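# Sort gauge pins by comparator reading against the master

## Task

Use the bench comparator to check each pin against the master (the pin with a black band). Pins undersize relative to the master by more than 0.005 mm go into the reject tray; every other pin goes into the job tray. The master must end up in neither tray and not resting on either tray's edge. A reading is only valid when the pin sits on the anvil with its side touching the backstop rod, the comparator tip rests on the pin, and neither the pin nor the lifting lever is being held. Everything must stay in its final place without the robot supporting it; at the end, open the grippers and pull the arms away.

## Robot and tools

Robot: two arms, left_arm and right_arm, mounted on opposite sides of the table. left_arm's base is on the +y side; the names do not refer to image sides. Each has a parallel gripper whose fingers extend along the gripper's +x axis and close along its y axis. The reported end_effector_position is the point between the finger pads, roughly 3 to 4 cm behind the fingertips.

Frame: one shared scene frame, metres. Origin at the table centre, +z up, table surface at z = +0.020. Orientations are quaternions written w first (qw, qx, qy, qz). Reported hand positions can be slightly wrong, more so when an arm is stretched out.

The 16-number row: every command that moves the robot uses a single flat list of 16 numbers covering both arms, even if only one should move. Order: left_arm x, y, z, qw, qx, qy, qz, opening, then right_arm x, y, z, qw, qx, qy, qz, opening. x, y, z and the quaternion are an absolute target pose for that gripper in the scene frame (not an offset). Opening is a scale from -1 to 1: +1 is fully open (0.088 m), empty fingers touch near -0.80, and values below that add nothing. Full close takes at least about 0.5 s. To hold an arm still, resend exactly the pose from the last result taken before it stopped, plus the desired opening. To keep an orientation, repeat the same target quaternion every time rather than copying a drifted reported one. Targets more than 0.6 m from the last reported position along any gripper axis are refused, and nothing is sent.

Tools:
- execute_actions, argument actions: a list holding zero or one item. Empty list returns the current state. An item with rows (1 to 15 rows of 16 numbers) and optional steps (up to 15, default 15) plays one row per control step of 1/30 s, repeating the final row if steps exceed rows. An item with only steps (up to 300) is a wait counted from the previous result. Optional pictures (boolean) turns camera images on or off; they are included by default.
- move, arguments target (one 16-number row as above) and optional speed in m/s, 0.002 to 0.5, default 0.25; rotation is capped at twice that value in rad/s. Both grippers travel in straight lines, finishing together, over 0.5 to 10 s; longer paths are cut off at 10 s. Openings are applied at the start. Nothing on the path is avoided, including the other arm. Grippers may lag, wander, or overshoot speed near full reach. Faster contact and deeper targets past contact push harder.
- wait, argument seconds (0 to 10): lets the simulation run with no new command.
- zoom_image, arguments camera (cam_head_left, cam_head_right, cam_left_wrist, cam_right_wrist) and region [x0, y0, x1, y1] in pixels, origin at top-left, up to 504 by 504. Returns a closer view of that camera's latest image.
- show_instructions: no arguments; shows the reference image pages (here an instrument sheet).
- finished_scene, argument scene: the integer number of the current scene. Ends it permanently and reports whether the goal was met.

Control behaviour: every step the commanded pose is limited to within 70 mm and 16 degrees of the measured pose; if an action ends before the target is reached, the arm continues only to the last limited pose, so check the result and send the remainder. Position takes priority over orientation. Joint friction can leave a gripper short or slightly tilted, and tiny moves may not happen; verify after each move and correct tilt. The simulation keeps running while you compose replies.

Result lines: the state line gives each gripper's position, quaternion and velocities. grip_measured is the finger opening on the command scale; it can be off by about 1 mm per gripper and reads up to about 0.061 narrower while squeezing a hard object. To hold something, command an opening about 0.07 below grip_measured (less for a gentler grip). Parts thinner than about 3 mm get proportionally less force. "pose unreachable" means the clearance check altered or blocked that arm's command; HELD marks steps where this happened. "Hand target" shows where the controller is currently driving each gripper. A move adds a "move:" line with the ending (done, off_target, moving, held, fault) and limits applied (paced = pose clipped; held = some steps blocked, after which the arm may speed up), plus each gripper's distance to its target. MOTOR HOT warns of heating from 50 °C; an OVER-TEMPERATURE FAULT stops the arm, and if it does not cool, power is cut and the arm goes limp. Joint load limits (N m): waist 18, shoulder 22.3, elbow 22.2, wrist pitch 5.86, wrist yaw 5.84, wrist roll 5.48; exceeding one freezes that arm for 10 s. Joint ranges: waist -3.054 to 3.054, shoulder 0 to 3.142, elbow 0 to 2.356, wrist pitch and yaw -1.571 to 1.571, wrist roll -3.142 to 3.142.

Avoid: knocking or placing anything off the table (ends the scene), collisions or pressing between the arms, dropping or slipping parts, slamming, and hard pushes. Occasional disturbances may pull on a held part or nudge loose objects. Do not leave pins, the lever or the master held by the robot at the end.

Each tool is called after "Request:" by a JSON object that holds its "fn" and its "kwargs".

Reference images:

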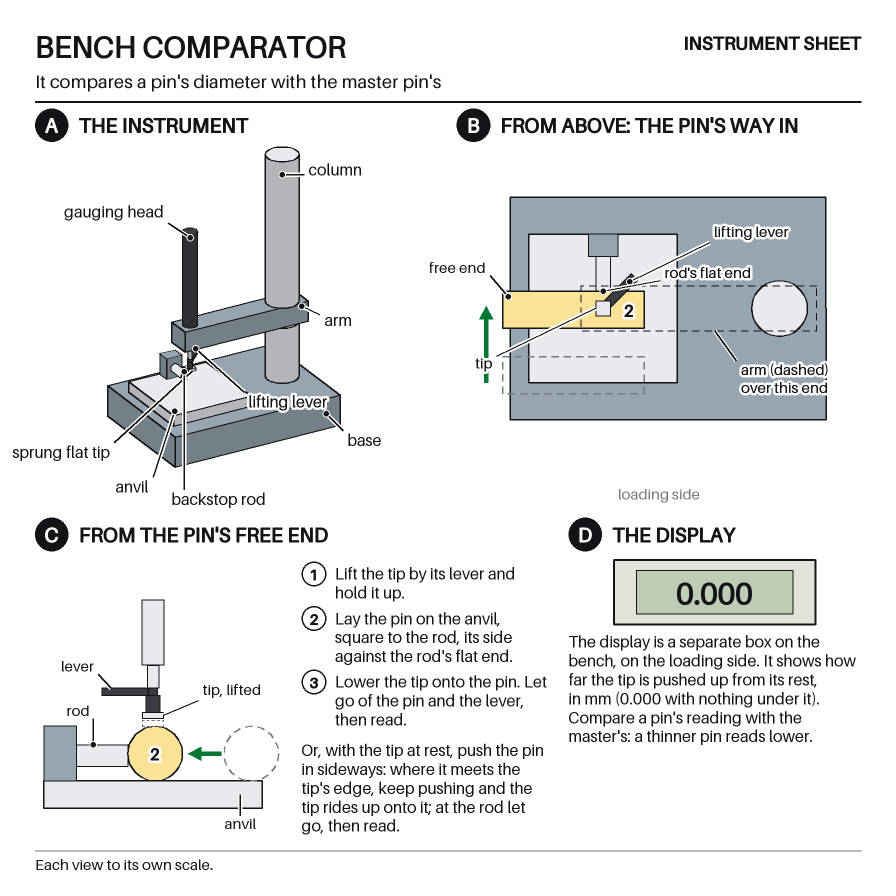

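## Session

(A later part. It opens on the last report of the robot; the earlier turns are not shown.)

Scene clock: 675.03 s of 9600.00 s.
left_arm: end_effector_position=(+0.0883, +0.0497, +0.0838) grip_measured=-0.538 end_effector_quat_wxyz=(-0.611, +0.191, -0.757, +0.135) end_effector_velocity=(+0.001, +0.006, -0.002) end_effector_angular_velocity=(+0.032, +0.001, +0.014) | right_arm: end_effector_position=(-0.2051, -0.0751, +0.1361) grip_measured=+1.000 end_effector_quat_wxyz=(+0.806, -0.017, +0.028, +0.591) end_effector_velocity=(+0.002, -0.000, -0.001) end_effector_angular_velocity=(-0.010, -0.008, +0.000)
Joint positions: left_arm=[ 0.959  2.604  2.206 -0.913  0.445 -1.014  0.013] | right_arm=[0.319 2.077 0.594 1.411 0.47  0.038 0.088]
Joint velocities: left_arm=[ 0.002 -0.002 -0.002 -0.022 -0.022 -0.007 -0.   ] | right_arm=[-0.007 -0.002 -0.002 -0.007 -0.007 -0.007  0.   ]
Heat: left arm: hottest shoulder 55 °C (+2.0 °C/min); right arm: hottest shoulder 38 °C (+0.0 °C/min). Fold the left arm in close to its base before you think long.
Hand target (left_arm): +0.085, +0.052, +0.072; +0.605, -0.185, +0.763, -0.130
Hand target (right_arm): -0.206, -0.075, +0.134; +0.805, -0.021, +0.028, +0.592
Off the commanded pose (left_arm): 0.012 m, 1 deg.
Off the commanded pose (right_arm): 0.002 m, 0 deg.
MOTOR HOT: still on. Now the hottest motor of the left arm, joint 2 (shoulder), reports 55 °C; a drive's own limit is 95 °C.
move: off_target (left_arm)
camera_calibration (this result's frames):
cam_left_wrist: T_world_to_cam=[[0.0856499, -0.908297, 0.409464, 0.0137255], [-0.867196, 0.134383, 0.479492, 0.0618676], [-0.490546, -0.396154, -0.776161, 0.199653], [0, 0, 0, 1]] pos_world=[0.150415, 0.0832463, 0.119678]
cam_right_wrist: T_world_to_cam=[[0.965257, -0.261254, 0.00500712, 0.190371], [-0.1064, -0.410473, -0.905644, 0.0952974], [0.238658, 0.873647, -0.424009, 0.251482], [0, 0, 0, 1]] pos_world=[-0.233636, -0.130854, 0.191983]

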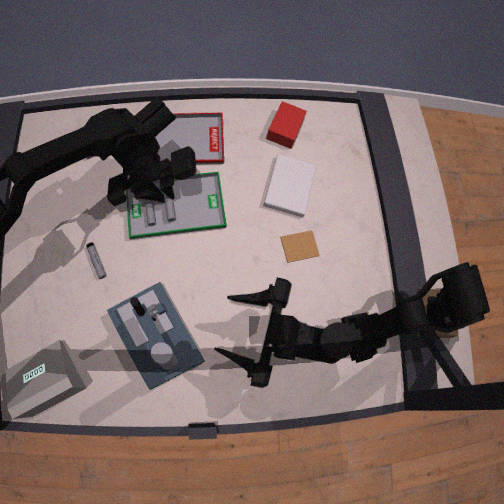

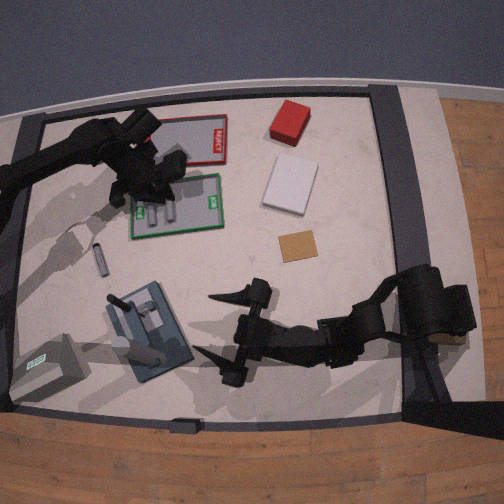

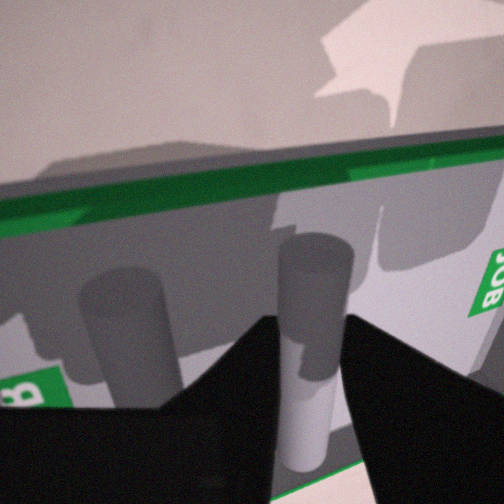

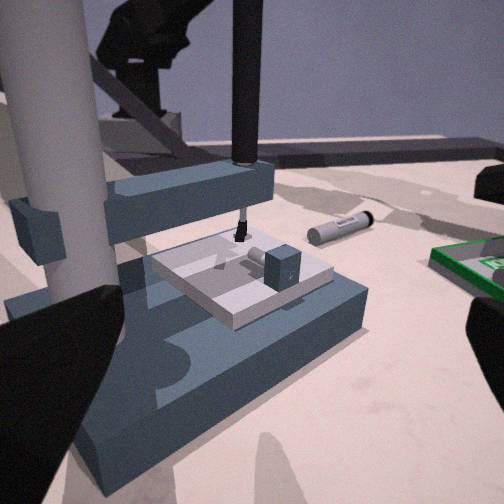

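Request:
{"fn": "zoom_image", "kwargs": {"camera": "cam_head_left", "region": [110, 160, 230, 250]}}

Request:
{"fn": "move", "kwargs": {"target": [0.085, 0.052, 0.067, 0.6049, -0.1855, 0.7635, -0.1298, -0.62, -0.206, -0.075, 0.134, 0.8054, -0.0207, 0.0281, 0.5916, 1.0], "speed": 0.008}}

Region (110, 160, 230, 250) of cam_head_left's 504x504 image, scaled by 4.200, with more detail than that image has; it fills the top 378 rows of this view, and the rest is white.

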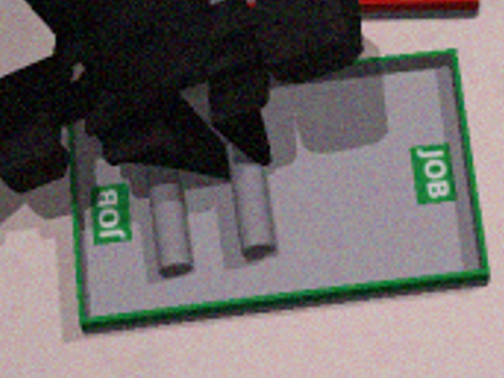

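Scene clock: 681.10 s of 9600.00 s.
left_arm: end_effector_position=(+0.0886, +0.0492, +0.0799) grip_measured=-0.538 end_effector_quat_wxyz=(-0.611, +0.191, -0.756, +0.137) end_effector_velocity=(-0.001, +0.001, -0.000) end_effector_angular_velocity=(+0.011, +0.003, +0.006) | right_arm: end_effector_position=(-0.2051, -0.0751, +0.1361) grip_measured=+1.000 end_effector_quat_wxyz=(+0.806, -0.017, +0.028, +0.591) end_effector_velocity=(+0.002, -0.001, -0.003) end_effector_angular_velocity=(-0.010, +0.004, -0.010)
Joint positions: left_arm=[ 0.959  2.608  2.197 -0.898  0.445 -1.014  0.013] | right_arm=[0.319 2.077 0.594 1.411 0.47  0.038 0.088]
Joint velocities: left_arm=[-0.002 -0.002 -0.002 -0.007 -0.007 -0.007 -0.   ] | right_arm=[-0.002  0.002 -0.002 -0.007  0.007  0.007  0.   ]
Heat: left arm: hottest shoulder 56 °C (+4.0 °C/min); right arm: hottest shoulder 38 °C (+0.0 °C/min). Fold the left arm in close to its base before you think long.
Hand target (left_arm): +0.085, +0.052, +0.067; +0.605, -0.185, +0.763, -0.130
Hand target (right_arm): -0.206, -0.075, +0.134; +0.805, -0.021, +0.028, +0.592
Off the commanded pose (left_arm): 0.014 m, 1 deg.
Off the commanded pose (right_arm): 0.002 m, 0 deg.
MOTOR HOT: still on. Now the hottest motor of the left arm, joint 2 (shoulder), reports 56 °C; a drive's own limit is 95 °C.
After step 90, 0.70 s passed at rest.
move: off_target (left_arm)
camera_calibration (this result's frames):
cam_left_wrist: T_world_to_cam=[[0.0849737, -0.907367, 0.411661, 0.0147206], [-0.867867, 0.135562, 0.477944, 0.0641404], [-0.489476, -0.397879, -0.775954, 0.196624], [0, 0, 0, 1]] pos_world=[0.150657, 0.0828943, 0.115855]
cam_right_wrist: T_world_to_cam=[[0.965257, -0.261254, 0.00500712, 0.190371], [-0.1064, -0.410473, -0.905644, 0.0952974], [0.238658, 0.873647, -0.424009, 0.251482], [0, 0, 0, 1]] pos_world=[-0.233636, -0.130854, 0.191983]

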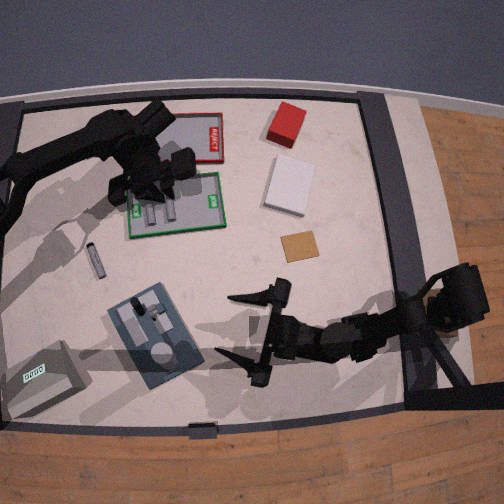

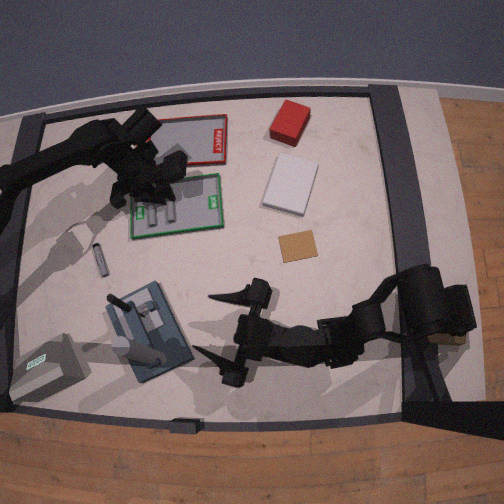

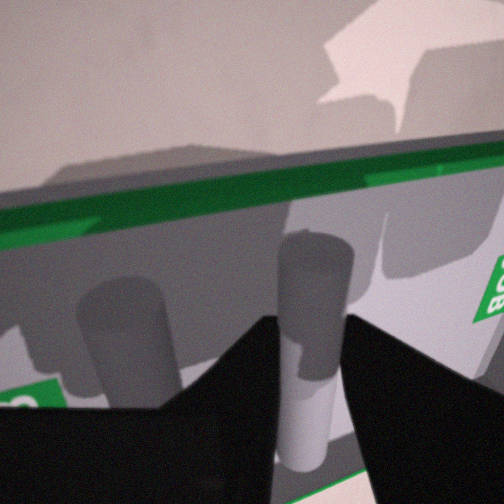

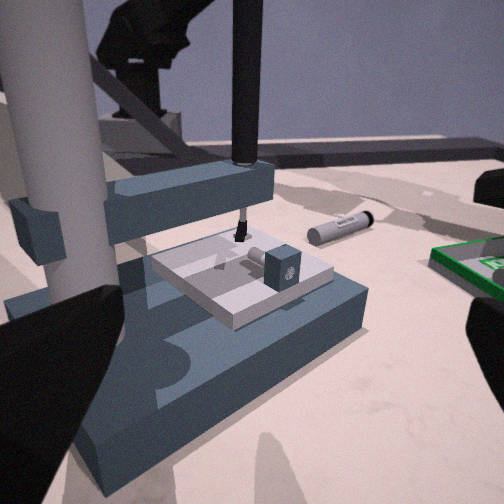

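Request:
{"fn": "move", "kwargs": {"target": [0.085, 0.052, 0.0645, 0.6049, -0.1855, 0.7635, -0.1298, -0.62, -0.206, -0.075, 0.134, 0.8054, -0.0207, 0.0281, 0.5916, 1.0], "speed": 0.008}}

Scene clock: 693.23 s of 9600.00 s.
left_arm: end_effector_position=(+0.0887, +0.0489, +0.0792) grip_measured=-0.538 end_effector_quat_wxyz=(-0.611, +0.192, -0.756, +0.138) end_effector_velocity=(-0.002, +0.002, -0.001) end_effector_angular_velocity=(+0.006, +0.017, +0.007) | right_arm: end_effector_position=(-0.2051, -0.0751, +0.1361) grip_measured=+1.000 end_effector_quat_wxyz=(+0.806, -0.017, +0.028, +0.591) end_effector_velocity=(-0.002, -0.001, -0.006) end_effector_angular_velocity=(-0.029, -0.011, +0.010)
Joint positions: left_arm=[ 0.959  2.608  2.193 -0.891  0.446 -1.014  0.013] | right_arm=[0.319 2.077 0.594 1.411 0.47  0.038 0.088]
Joint velocities: left_arm=[ 0.002 -0.002 -0.007 -0.007  0.007 -0.007 -0.   ] | right_arm=[ 0.002  0.002 -0.002 -0.022 -0.007 -0.007  0.   ]
Heat: left arm: hottest shoulder 57 °C (+5.1 °C/min); right arm: hottest shoulder 38 °C (+0.0 °C/min). Fold the left arm in close to its base before you think long.
Hand target (left_arm): +0.085, +0.052, +0.065; +0.605, -0.185, +0.764, -0.130
Hand target (right_arm): -0.206, -0.075, +0.134; +0.805, -0.021, +0.028, +0.592
Off the commanded pose (left_arm): 0.015 m, 2 deg.
Off the commanded pose (right_arm): 0.002 m, 0 deg.
MOTOR HOT: still on. Now the hottest motor of the left arm, joint 2 (shoulder), reports 57 °C; a drive's own limit is 95 °C.
After step 90, 6.90 s passed at rest.
move: off_target (left_arm)
camera_calibration (this result's frames):
cam_left_wrist: T_world_to_cam=[[0.0843198, -0.906343, 0.414044, 0.0145382], [-0.868387, 0.136938, 0.476605, 0.064757], [-0.488666, -0.399738, -0.77551, 0.195956], [0, 0, 0, 1]] pos_world=[0.150765, 0.08264, 0.115083]
cam_right_wrist: T_world_to_cam=[[0.965257, -0.261254, 0.00500712, 0.190371], [-0.1064, -0.410473, -0.905644, 0.0952974], [0.238658, 0.873647, -0.424009, 0.251482], [0, 0, 0, 1]] pos_world=[-0.233636, -0.130854, 0.191983]

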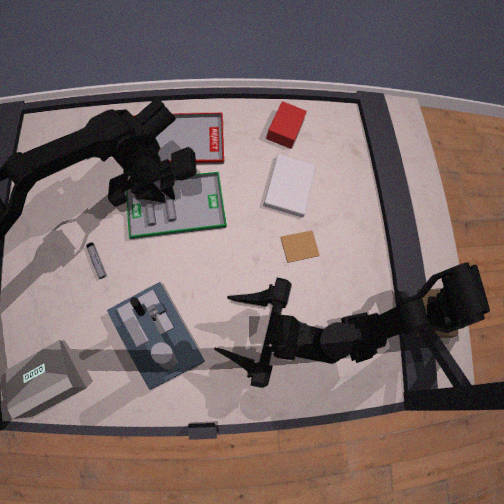

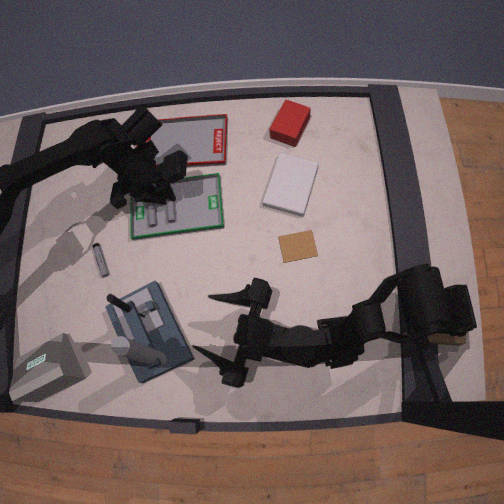

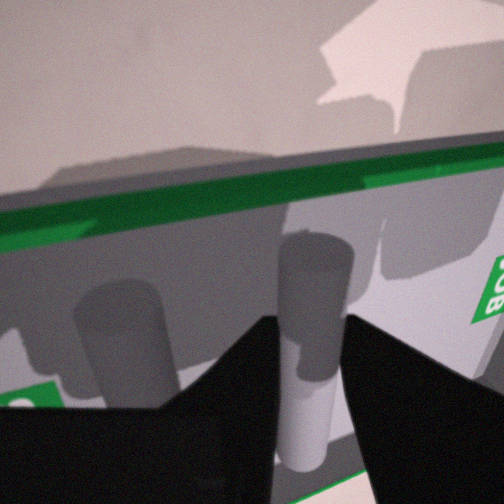

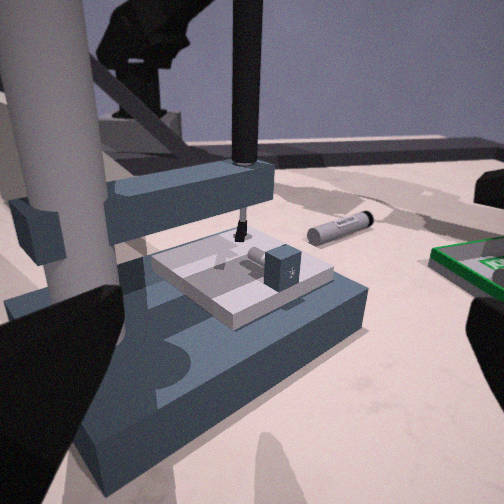

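Request:
{"fn": "move", "kwargs": {"target": [0.0875, 0.050, 0.074, 0.6049, -0.1855, 0.7635, -0.1298, -0.38, -0.206, -0.075, 0.134, 0.8054, -0.0207, 0.0281, 0.5916, 1.0], "speed": 0.01}}

Scene clock: 698.20 s of 9600.00 s.
left_arm: end_effector_position=(+0.0874, +0.0501, +0.0813) grip_measured=-0.382 end_effector_quat_wxyz=(-0.608, +0.189, -0.760, +0.132) end_effector_velocity=(+0.000, +0.003, -0.001) end_effector_angular_velocity=(+0.019, +0.009, +0.011) | right_arm: end_effector_position=(-0.2051, -0.0751, +0.1361) grip_measured=+1.000 end_effector_quat_wxyz=(+0.806, -0.017, +0.028, +0.591) end_effector_velocity=(+0.000, -0.001, -0.001) end_effector_angular_velocity=(-0.005, +0.005, -0.005)
Joint positions: left_arm=[ 0.959  2.614  2.218 -0.927  0.448 -1.014  0.02 ] | right_arm=[0.319 2.077 0.594 1.411 0.47  0.038 0.088]
Joint velocities: left_arm=[ 0.002  0.002  0.007 -0.022 -0.007 -0.007 -0.   ] | right_arm=[ 0.002 -0.002 -0.002 -0.007  0.007  0.007  0.   ]
Heat: left arm: hottest shoulder 57 °C (+6.1 °C/min); right arm: hottest shoulder 39 °C (+1.0 °C/min). Fold the left arm in close to its base before you think long.
Hand target (left_arm): +0.087, +0.050, +0.074; +0.605, -0.186, +0.763, -0.130
Hand target (right_arm): -0.206, -0.075, +0.134; +0.805, -0.021, +0.028, +0.592
Off the commanded pose (left_arm): 0.007 m, 1 deg.
Off the commanded pose (right_arm): 0.002 m, 0 deg.
MOTOR HOT: still on. Now the hottest motor of the left arm, joint 2 (shoulder), reports 57 °C; a drive's own limit is 95 °C.
After step 90, 0.33 s passed at rest.
move: done
camera_calibration (this result's frames):
cam_left_wrist: T_world_to_cam=[[0.0886758, -0.911395, 0.401864, 0.0157593], [-0.862244, 0.131748, 0.489058, 0.0611047], [-0.49867, -0.389873, -0.774162, 0.197689], [0, 0, 0, 1]] pos_world=[0.149871, 0.0833861, 0.116827]
cam_right_wrist: T_world_to_cam=[[0.965257, -0.261254, 0.00500712, 0.190371], [-0.1064, -0.410473, -0.905644, 0.0952974], [0.238658, 0.873647, -0.424009, 0.251482], [0, 0, 0, 1]] pos_world=[-0.233636, -0.130854, 0.191983]

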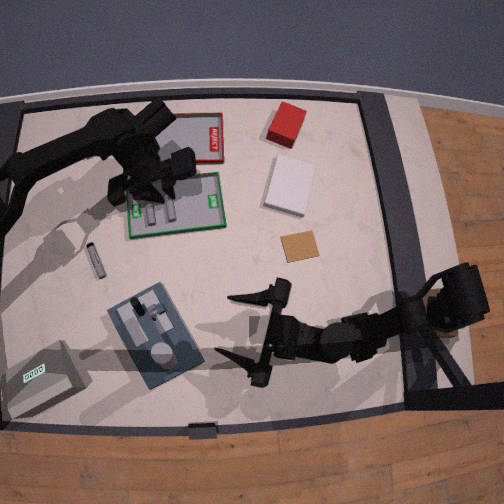

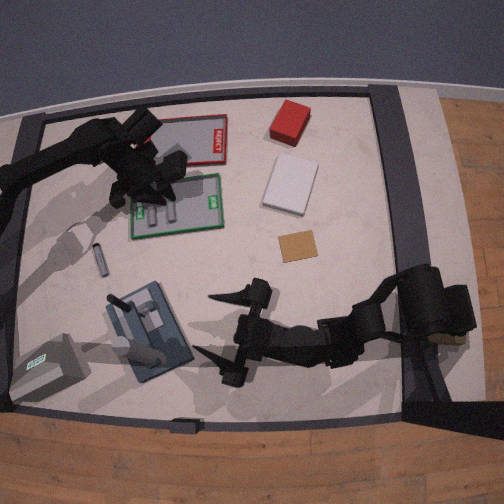

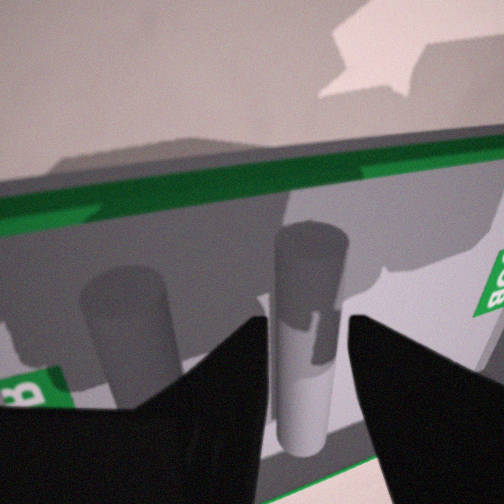

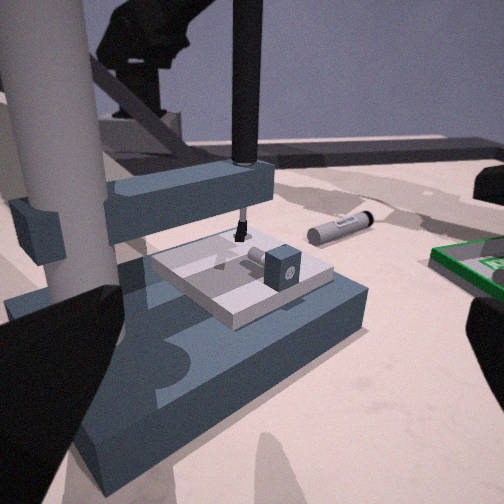

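Request:
{"fn": "move", "kwargs": {"target": [0.088, 0.073, 0.126, 0.6049, -0.1855, 0.7635, -0.1298, -0.38, -0.206, -0.075, 0.134, 0.8054, -0.0207, 0.0281, 0.5916, 1.0], "speed": 0.04}}

Scene clock: 703.77 s of 9600.00 s.
left_arm: end_effector_position=(+0.0892, +0.0701, +0.1232) grip_measured=-0.382 end_effector_quat_wxyz=(-0.606, +0.186, -0.762, +0.130) end_effector_velocity=(-0.005, +0.005, -0.005) end_effector_angular_velocity=(+0.039, +0.008, +0.004) | right_arm: end_effector_position=(-0.2051, -0.0751, +0.1361) grip_measured=+1.000 end_effector_quat_wxyz=(+0.806, -0.017, +0.028, +0.591) end_effector_velocity=(-0.002, +0.000, -0.004) end_effector_angular_velocity=(-0.024, -0.009, +0.020)
Joint positions: left_arm=[ 0.988  2.518  2.206 -1.033  0.455 -0.98   0.02 ] | right_arm=[0.319 2.077 0.594 1.411 0.47  0.038 0.088]
Joint velocities: left_arm=[-0.007 -0.002 -0.012 -0.022 -0.022 -0.007 -0.   ] | right_arm=[-0.002 -0.002 -0.002 -0.022 -0.022 -0.007  0.   ]
Heat: left arm: hottest shoulder 58 °C (+7.0 °C/min); right arm: hottest shoulder 39 °C (+1.0 °C/min). Fold the left arm in close to its base before you think long.
Hand target (left_arm): +0.088, +0.073, +0.126; +0.605, -0.185, +0.763, -0.130
Hand target (right_arm): -0.206, -0.075, +0.134; +0.805, -0.021, +0.028, +0.592
Off the commanded pose (left_arm): 0.004 m, 0 deg.
Off the commanded pose (right_arm): 0.002 m, 0 deg.
MOTOR HOT: still on. Now the hottest motor of the left arm, joint 2 (shoulder), reports 58 °C; a drive's own limit is 95 °C.
After step 90, 0.97 s passed at rest.
move: done
camera_calibration (this result's frames):
cam_left_wrist: T_world_to_cam=[[0.0882751, -0.913767, 0.396531, 0.0178451], [-0.859661, 0.131206, 0.493729, 0.038791], [-0.503181, -0.384466, -0.773948, 0.238856], [0, 0, 0, 1]] pos_world=[0.151959, 0.103049, 0.158634]
cam_right_wrist: T_world_to_cam=[[0.965257, -0.261254, 0.00500712, 0.190371], [-0.1064, -0.410473, -0.905644, 0.0952974], [0.238658, 0.873647, -0.424009, 0.251482], [0, 0, 0, 1]] pos_world=[-0.233636, -0.130854, 0.191983]

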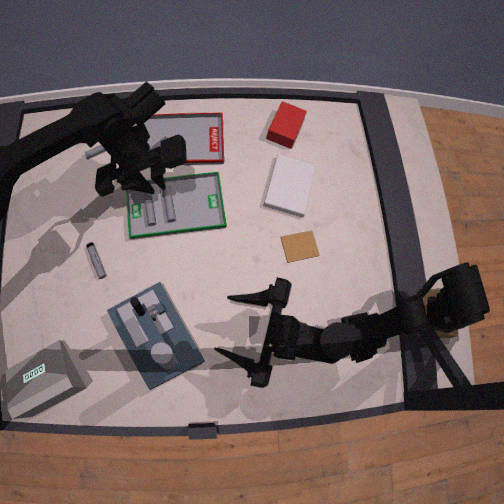

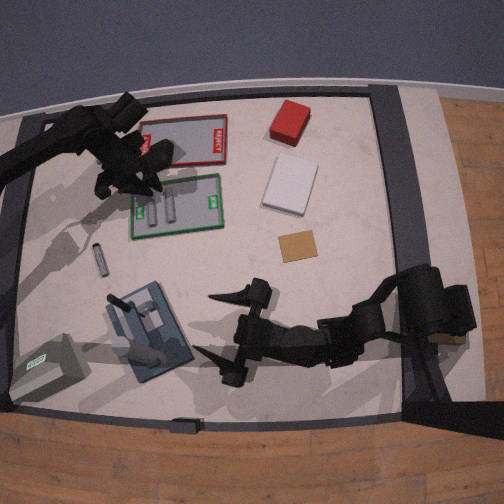

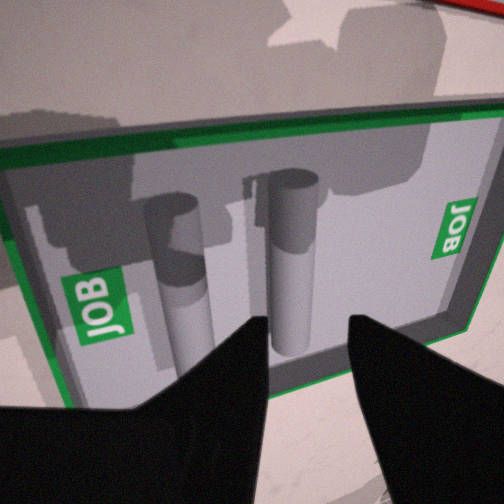

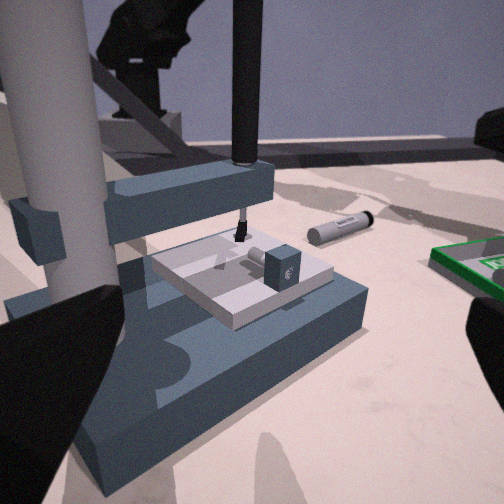

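Request:
{"fn": "move", "kwargs": {"target": [0.205, 0.215, 0.13, 0.3226, -0.6728, 0.4204, 0.5162, -0.1, -0.206, -0.075, 0.134, 0.8054, -0.0207, 0.0281, 0.5916, 1.0], "speed": 0.25}}

Scene clock: 721.10 s of 9600.00 s.
left_arm: end_effector_position=(+0.2028, +0.2151, +0.1363) grip_measured=-0.102 end_effector_quat_wxyz=(-0.324, +0.675, -0.423, -0.510) end_effector_velocity=(-0.002, +0.001, +0.001) end_effector_angular_velocity=(+0.012, +0.008, +0.006) | right_arm: end_effector_position=(-0.2051, -0.0751, +0.1361) grip_measured=+1.000 end_effector_quat_wxyz=(+0.806, -0.017, +0.028, +0.591) end_effector_velocity=(+0.000, -0.000, +0.002) end_effector_angular_velocity=(+0.005, -0.005, +0.005)
Joint positions: left_arm=[ 1.254  2.367  2.037 -1.004  0.136 -2.613  0.034] | right_arm=[0.319 2.077 0.594 1.411 0.47  0.038 0.088]
Joint velocities: left_arm=[-0.002  0.002  0.012 -0.022 -0.007 -0.007 -0.   ] | right_arm=[-0.002 -0.002 -0.002  0.007 -0.007 -0.007  0.   ]
Heat: left arm: hottest shoulder 65 °C (+11.1 °C/min); right arm: hottest shoulder 39 °C (+1.0 °C/min). Fold the left arm in close to its base before you think long.
Hand target (left_arm): +0.204, +0.216, +0.130; -0.323, +0.673, -0.420, -0.516
Hand target (right_arm): -0.206, -0.075, +0.134; +0.805, -0.021, +0.028, +0.592
Off the commanded pose (left_arm): 0.007 m, 1 deg.
Off the commanded pose (right_arm): 0.002 m, 0 deg.
MOTOR HOT: still on. Now the hottest motor of the left arm, joint 2 (shoulder), reports 65 °C; a drive's own limit is 95 °C.
After step 90, 10.03 s passed at rest.
move: done
camera_calibration (this result's frames):
cam_left_wrist: T_world_to_cam=[[0.918125, 0.395532, -0.0245141, -0.257475], [0.339242, -0.752475, 0.564531, 0.048231], [0.204844, -0.526627, -0.825047, 0.255783], [0, 0, 0, 1]] pos_world=[0.167637, 0.272834, 0.177493]
cam_right_wrist: T_world_to_cam=[[0.965257, -0.261254, 0.00500712, 0.190371], [-0.1064, -0.410473, -0.905644, 0.0952974], [0.238658, 0.873647, -0.424009, 0.251482], [0, 0, 0, 1]] pos_world=[-0.233636, -0.130854, 0.191983]

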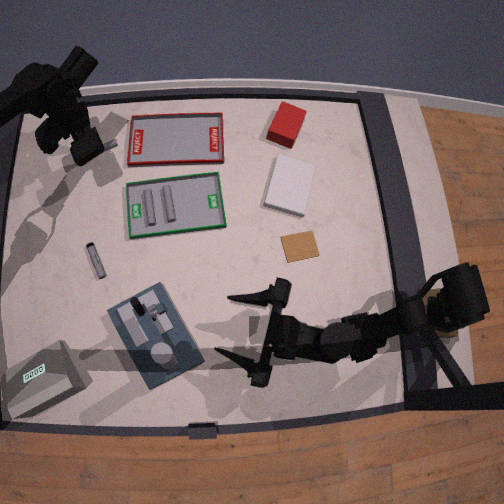

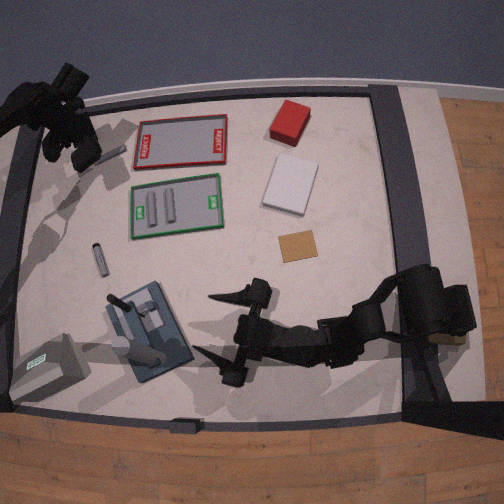

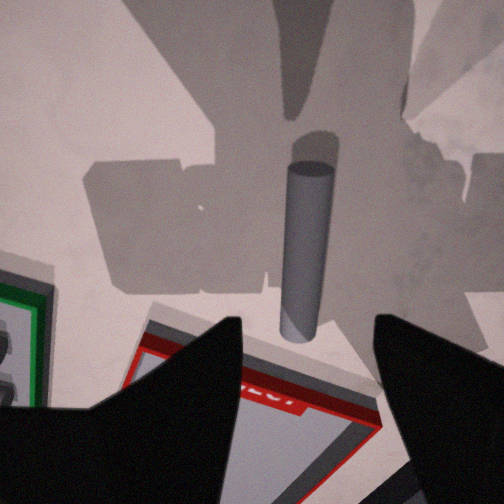

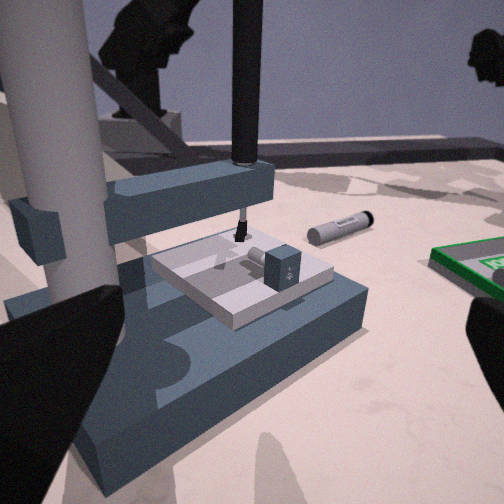

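Request:
{"fn": "move", "kwargs": {"target": [0.211, 0.2105, 0.084, 0.3271, -0.6691, 0.4263, 0.5134, -0.1, -0.206, -0.075, 0.134, 0.8054, -0.0207, 0.0281, 0.5916, 1.0], "speed": 0.05}}

Scene clock: 732.20 s of 9600.00 s.
left_arm: end_effector_position=(+0.2144, +0.2076, +0.0974) grip_measured=-0.102 end_effector_quat_wxyz=(-0.327, +0.678, -0.425, -0.503) end_effector_velocity=(-0.001, +0.001, +0.002) end_effector_angular_velocity=(+0.008, -0.004, -0.008) | right_arm: end_effector_position=(-0.2051, -0.0751, +0.1361) grip_measured=+1.000 end_effector_quat_wxyz=(+0.806, -0.017, +0.028, +0.591) end_effector_velocity=(-0.004, +0.000, -0.001) end_effector_angular_velocity=(-0.014, -0.021, +0.026)
Joint positions: left_arm=[ 1.254  2.446  2.019 -0.892  0.135 -2.604  0.034] | right_arm=[0.319 2.077 0.594 1.411 0.47  0.038 0.088]
Joint velocities: left_arm=[-0.002 -0.007 -0.002 -0.007 -0.007  0.007 -0.001] | right_arm=[ 0.002 -0.002 -0.002 -0.007 -0.022 -0.022  0.   ]
Heat: left arm: hottest shoulder 62 °C (+7.1 °C/min); right arm: hottest shoulder 39 °C (+1.0 °C/min). Fold the left arm in close to its base before you think long.
Hand target (left_arm): +0.211, +0.210, +0.084; -0.327, +0.669, -0.426, -0.513
Hand target (right_arm): -0.206, -0.075, +0.134; +0.805, -0.021, +0.028, +0.592
Off the commanded pose (left_arm): 0.014 m, 2 deg.
Off the commanded pose (right_arm): 0.002 m, 0 deg.
MOTOR HOT: still on. Now the hottest motor of the left arm, joint 2 (shoulder), reports 62 °C; a drive's own limit is 95 °C.
After step 90, 6.67 s passed at rest.
move: off_target (left_arm)
camera_calibration (this result's frames):
cam_left_wrist: T_world_to_cam=[[0.921674, 0.387729, -0.0135371, -0.266273], [0.324543, -0.751415, 0.574497, 0.0625972], [0.212577, -0.533893, -0.818394, 0.216601], [0, 0, 0, 1]] pos_world=[0.179057, 0.26592, 0.137698]
cam_right_wrist: T_world_to_cam=[[0.965257, -0.261254, 0.00500712, 0.190371], [-0.1064, -0.410473, -0.905644, 0.0952974], [0.238658, 0.873647, -0.424009, 0.251482], [0, 0, 0, 1]] pos_world=[-0.233636, -0.130854, 0.191983]

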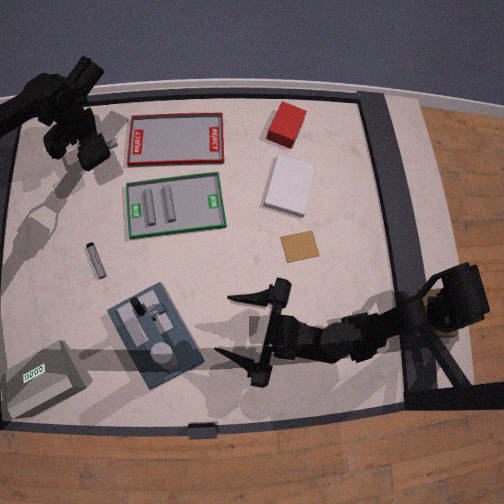

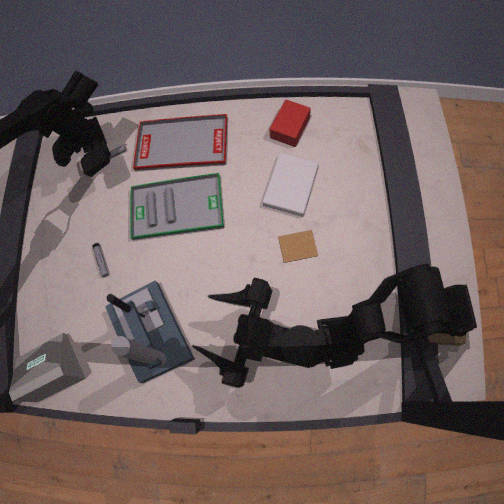

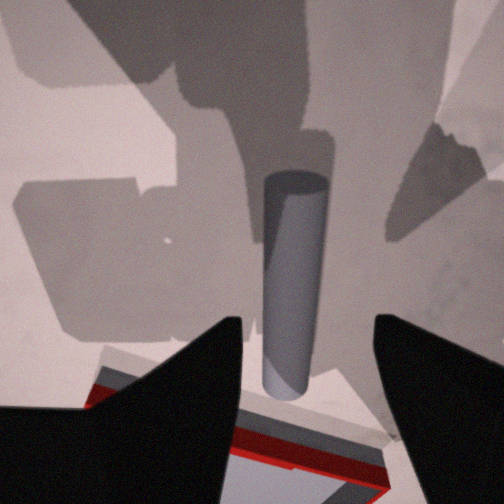

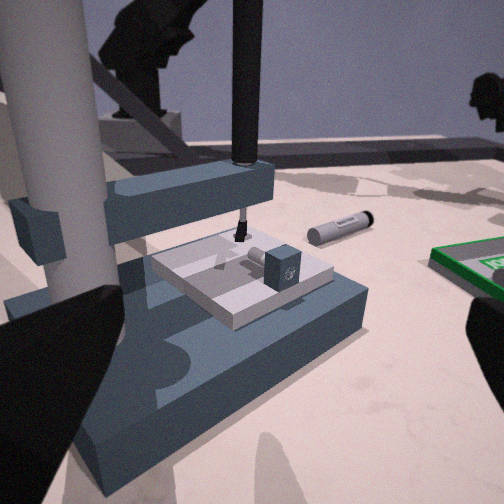

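Request:
{"fn": "move", "kwargs": {"target": [0.2055, 0.2145, 0.066, 0.3271, -0.6691, 0.4263, 0.5134, -0.1, -0.206, -0.075, 0.134, 0.8054, -0.0207, 0.0281, 0.5916, 1.0], "speed": 0.02}}

Scene clock: 738.33 s of 9600.00 s.
left_arm: end_effector_position=(+0.2090, +0.2111, +0.0754) grip_measured=-0.102 end_effector_quat_wxyz=(-0.327, +0.676, -0.425, -0.505) end_effector_velocity=(-0.003, +0.002, -0.001) end_effector_angular_velocity=(+0.012, +0.008, +0.006) | right_arm: end_effector_position=(-0.2051, -0.0751, +0.1361) grip_measured=+1.000 end_effector_quat_wxyz=(+0.806, -0.017, +0.028, +0.591) end_effector_velocity=(-0.002, +0.000, -0.001) end_effector_angular_velocity=(-0.005, +0.007, +0.019)
Joint positions: left_arm=[ 1.254  2.446  1.932 -0.811  0.135 -2.603  0.034] | right_arm=[0.319 2.077 0.594 1.411 0.47  0.038 0.088]
Joint velocities: left_arm=[-0.002 -0.002 -0.007 -0.007 -0.007 -0.007 -0.   ] | right_arm=[-0.002 -0.002 -0.002 -0.007 -0.022  0.007  0.   ]
Heat: left arm: hottest shoulder 61 °C (+5.0 °C/min); right arm: hottest shoulder 39 °C (+1.0 °C/min). Fold the left arm in close to its base before you think long.
Hand target (left_arm): +0.206, +0.214, +0.066; -0.327, +0.669, -0.426, -0.513
Hand target (right_arm): -0.206, -0.075, +0.134; +0.805, -0.021, +0.028, +0.592
Off the commanded pose (left_arm): 0.011 m, 1 deg.
Off the commanded pose (right_arm): 0.002 m, 0 deg.
MOTOR HOT: still on. Now the hottest motor of the left arm, joint 2 (shoulder), reports 61 °C; a drive's own limit is 95 °C.
After step 90, 1.23 s passed at rest.
move: off_target (left_arm)
camera_calibration (this result's frames):
cam_left_wrist: T_world_to_cam=[[0.921729, 0.38745, -0.0172699, -0.262649], [0.327501, -0.753714, 0.569788, 0.0798393], [0.207748, -0.530846, -0.82161, 0.20224], [0, 0, 0, 1]] pos_world=[0.173929, 0.269298, 0.116135]
cam_right_wrist: T_world_to_cam=[[0.965257, -0.261254, 0.00500712, 0.190371], [-0.1064, -0.410473, -0.905644, 0.0952974], [0.238658, 0.873647, -0.424009, 0.251482], [0, 0, 0, 1]] pos_world=[-0.233636, -0.130854, 0.191983]

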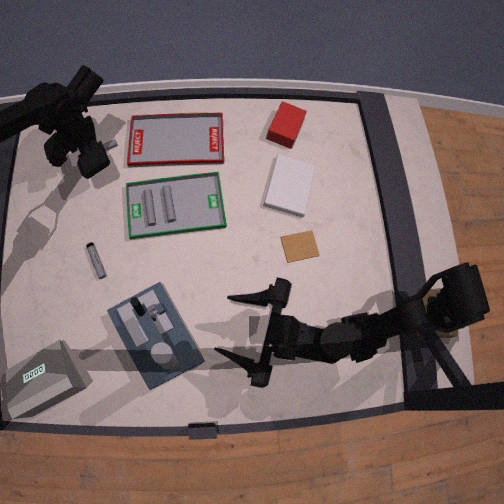

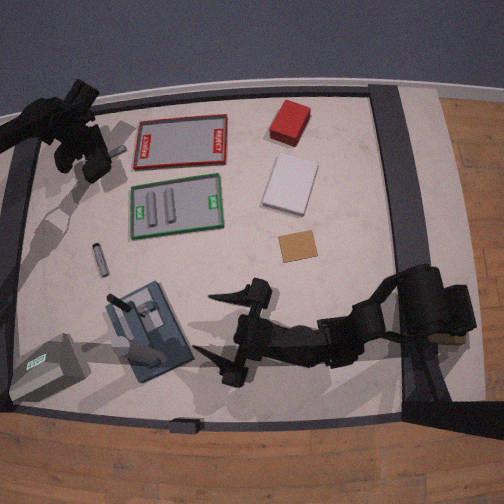

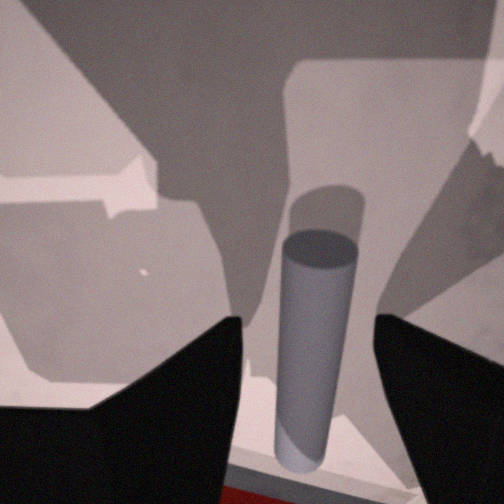

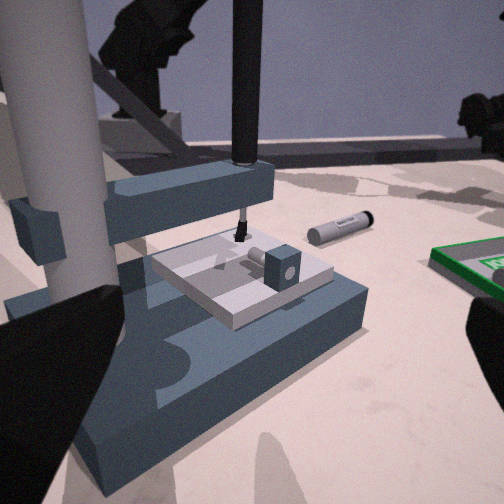

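Request:
{"fn": "move", "kwargs": {"target": [0.2055, 0.2145, 0.0642, 0.3271, -0.6691, 0.4263, 0.5134, -0.1, -0.206, -0.075, 0.134, 0.8054, -0.0207, 0.0281, 0.5916, 1.0], "speed": 0.01}}

Scene clock: 742.20 s of 9600.00 s.
left_arm: end_effector_position=(+0.2090, +0.2111, +0.0743) grip_measured=-0.102 end_effector_quat_wxyz=(-0.327, +0.676, -0.425, -0.505) end_effector_velocity=(-0.001, +0.003, -0.003) end_effector_angular_velocity=(+0.024, +0.000, +0.010) | right_arm: end_effector_position=(-0.2051, -0.0751, +0.1361) grip_measured=+1.000 end_effector_quat_wxyz=(+0.806, -0.017, +0.028, +0.591) end_effector_velocity=(+0.002, -0.001, -0.001) end_effector_angular_velocity=(-0.009, -0.009, -0.009)
Joint positions: left_arm=[ 1.254  2.446  1.927 -0.805  0.135 -2.603  0.034] | right_arm=[0.319 2.077 0.594 1.411 0.47  0.038 0.088]
Joint velocities: left_arm=[-0.002  0.002 -0.002 -0.007 -0.022 -0.007 -0.   ] | right_arm=[-0.002 -0.002 -0.002 -0.007  0.007 -0.007  0.   ]
Heat: left arm: hottest shoulder 61 °C (+5.1 °C/min); right arm: hottest shoulder 39 °C (+1.0 °C/min). Fold the left arm in close to its base before you think long.
Hand target (left_arm): +0.205, +0.215, +0.064; -0.327, +0.669, -0.426, -0.514
Hand target (right_arm): -0.206, -0.075, +0.134; +0.805, -0.021, +0.028, +0.592
Off the commanded pose (left_arm): 0.011 m, 1 deg.
Off the commanded pose (right_arm): 0.002 m, 0 deg.
MOTOR HOT: still on. Now the hottest motor of the left arm, joint 2 (shoulder), reports 61 °C; a drive's own limit is 95 °C.
move: off_target (left_arm)
camera_calibration (this result's frames):
cam_left_wrist: T_world_to_cam=[[0.92175, 0.387436, -0.0164167, -0.262722], [0.326773, -0.753238, 0.570835, 0.080467], [0.208796, -0.531532, -0.820901, 0.2012], [0, 0, 0, 1]] pos_world=[0.17386, 0.269343, 0.114919]
cam_right_wrist: T_world_to_cam=[[0.965257, -0.261254, 0.00500712, 0.190371], [-0.1064, -0.410473, -0.905644, 0.0952974], [0.238658, 0.873647, -0.424009, 0.251482], [0, 0, 0, 1]] pos_world=[-0.233636, -0.130854, 0.191983]

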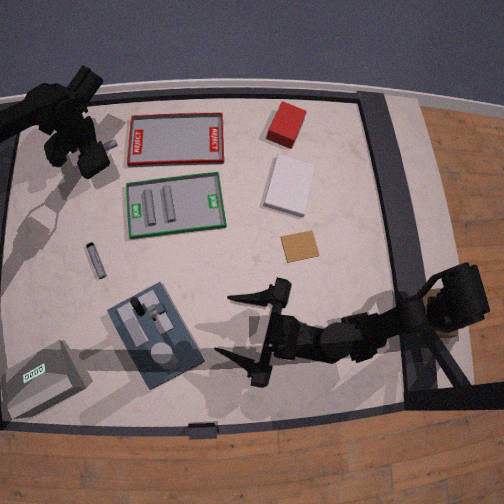

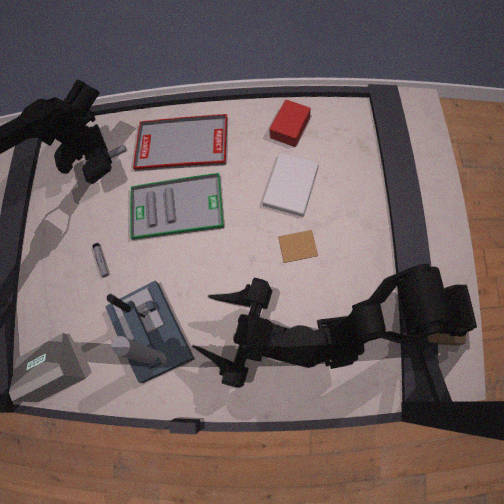

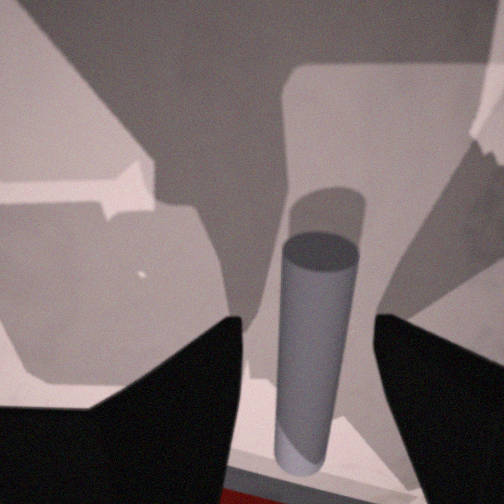

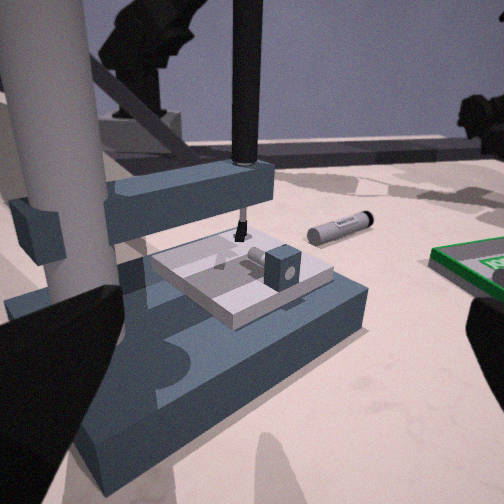

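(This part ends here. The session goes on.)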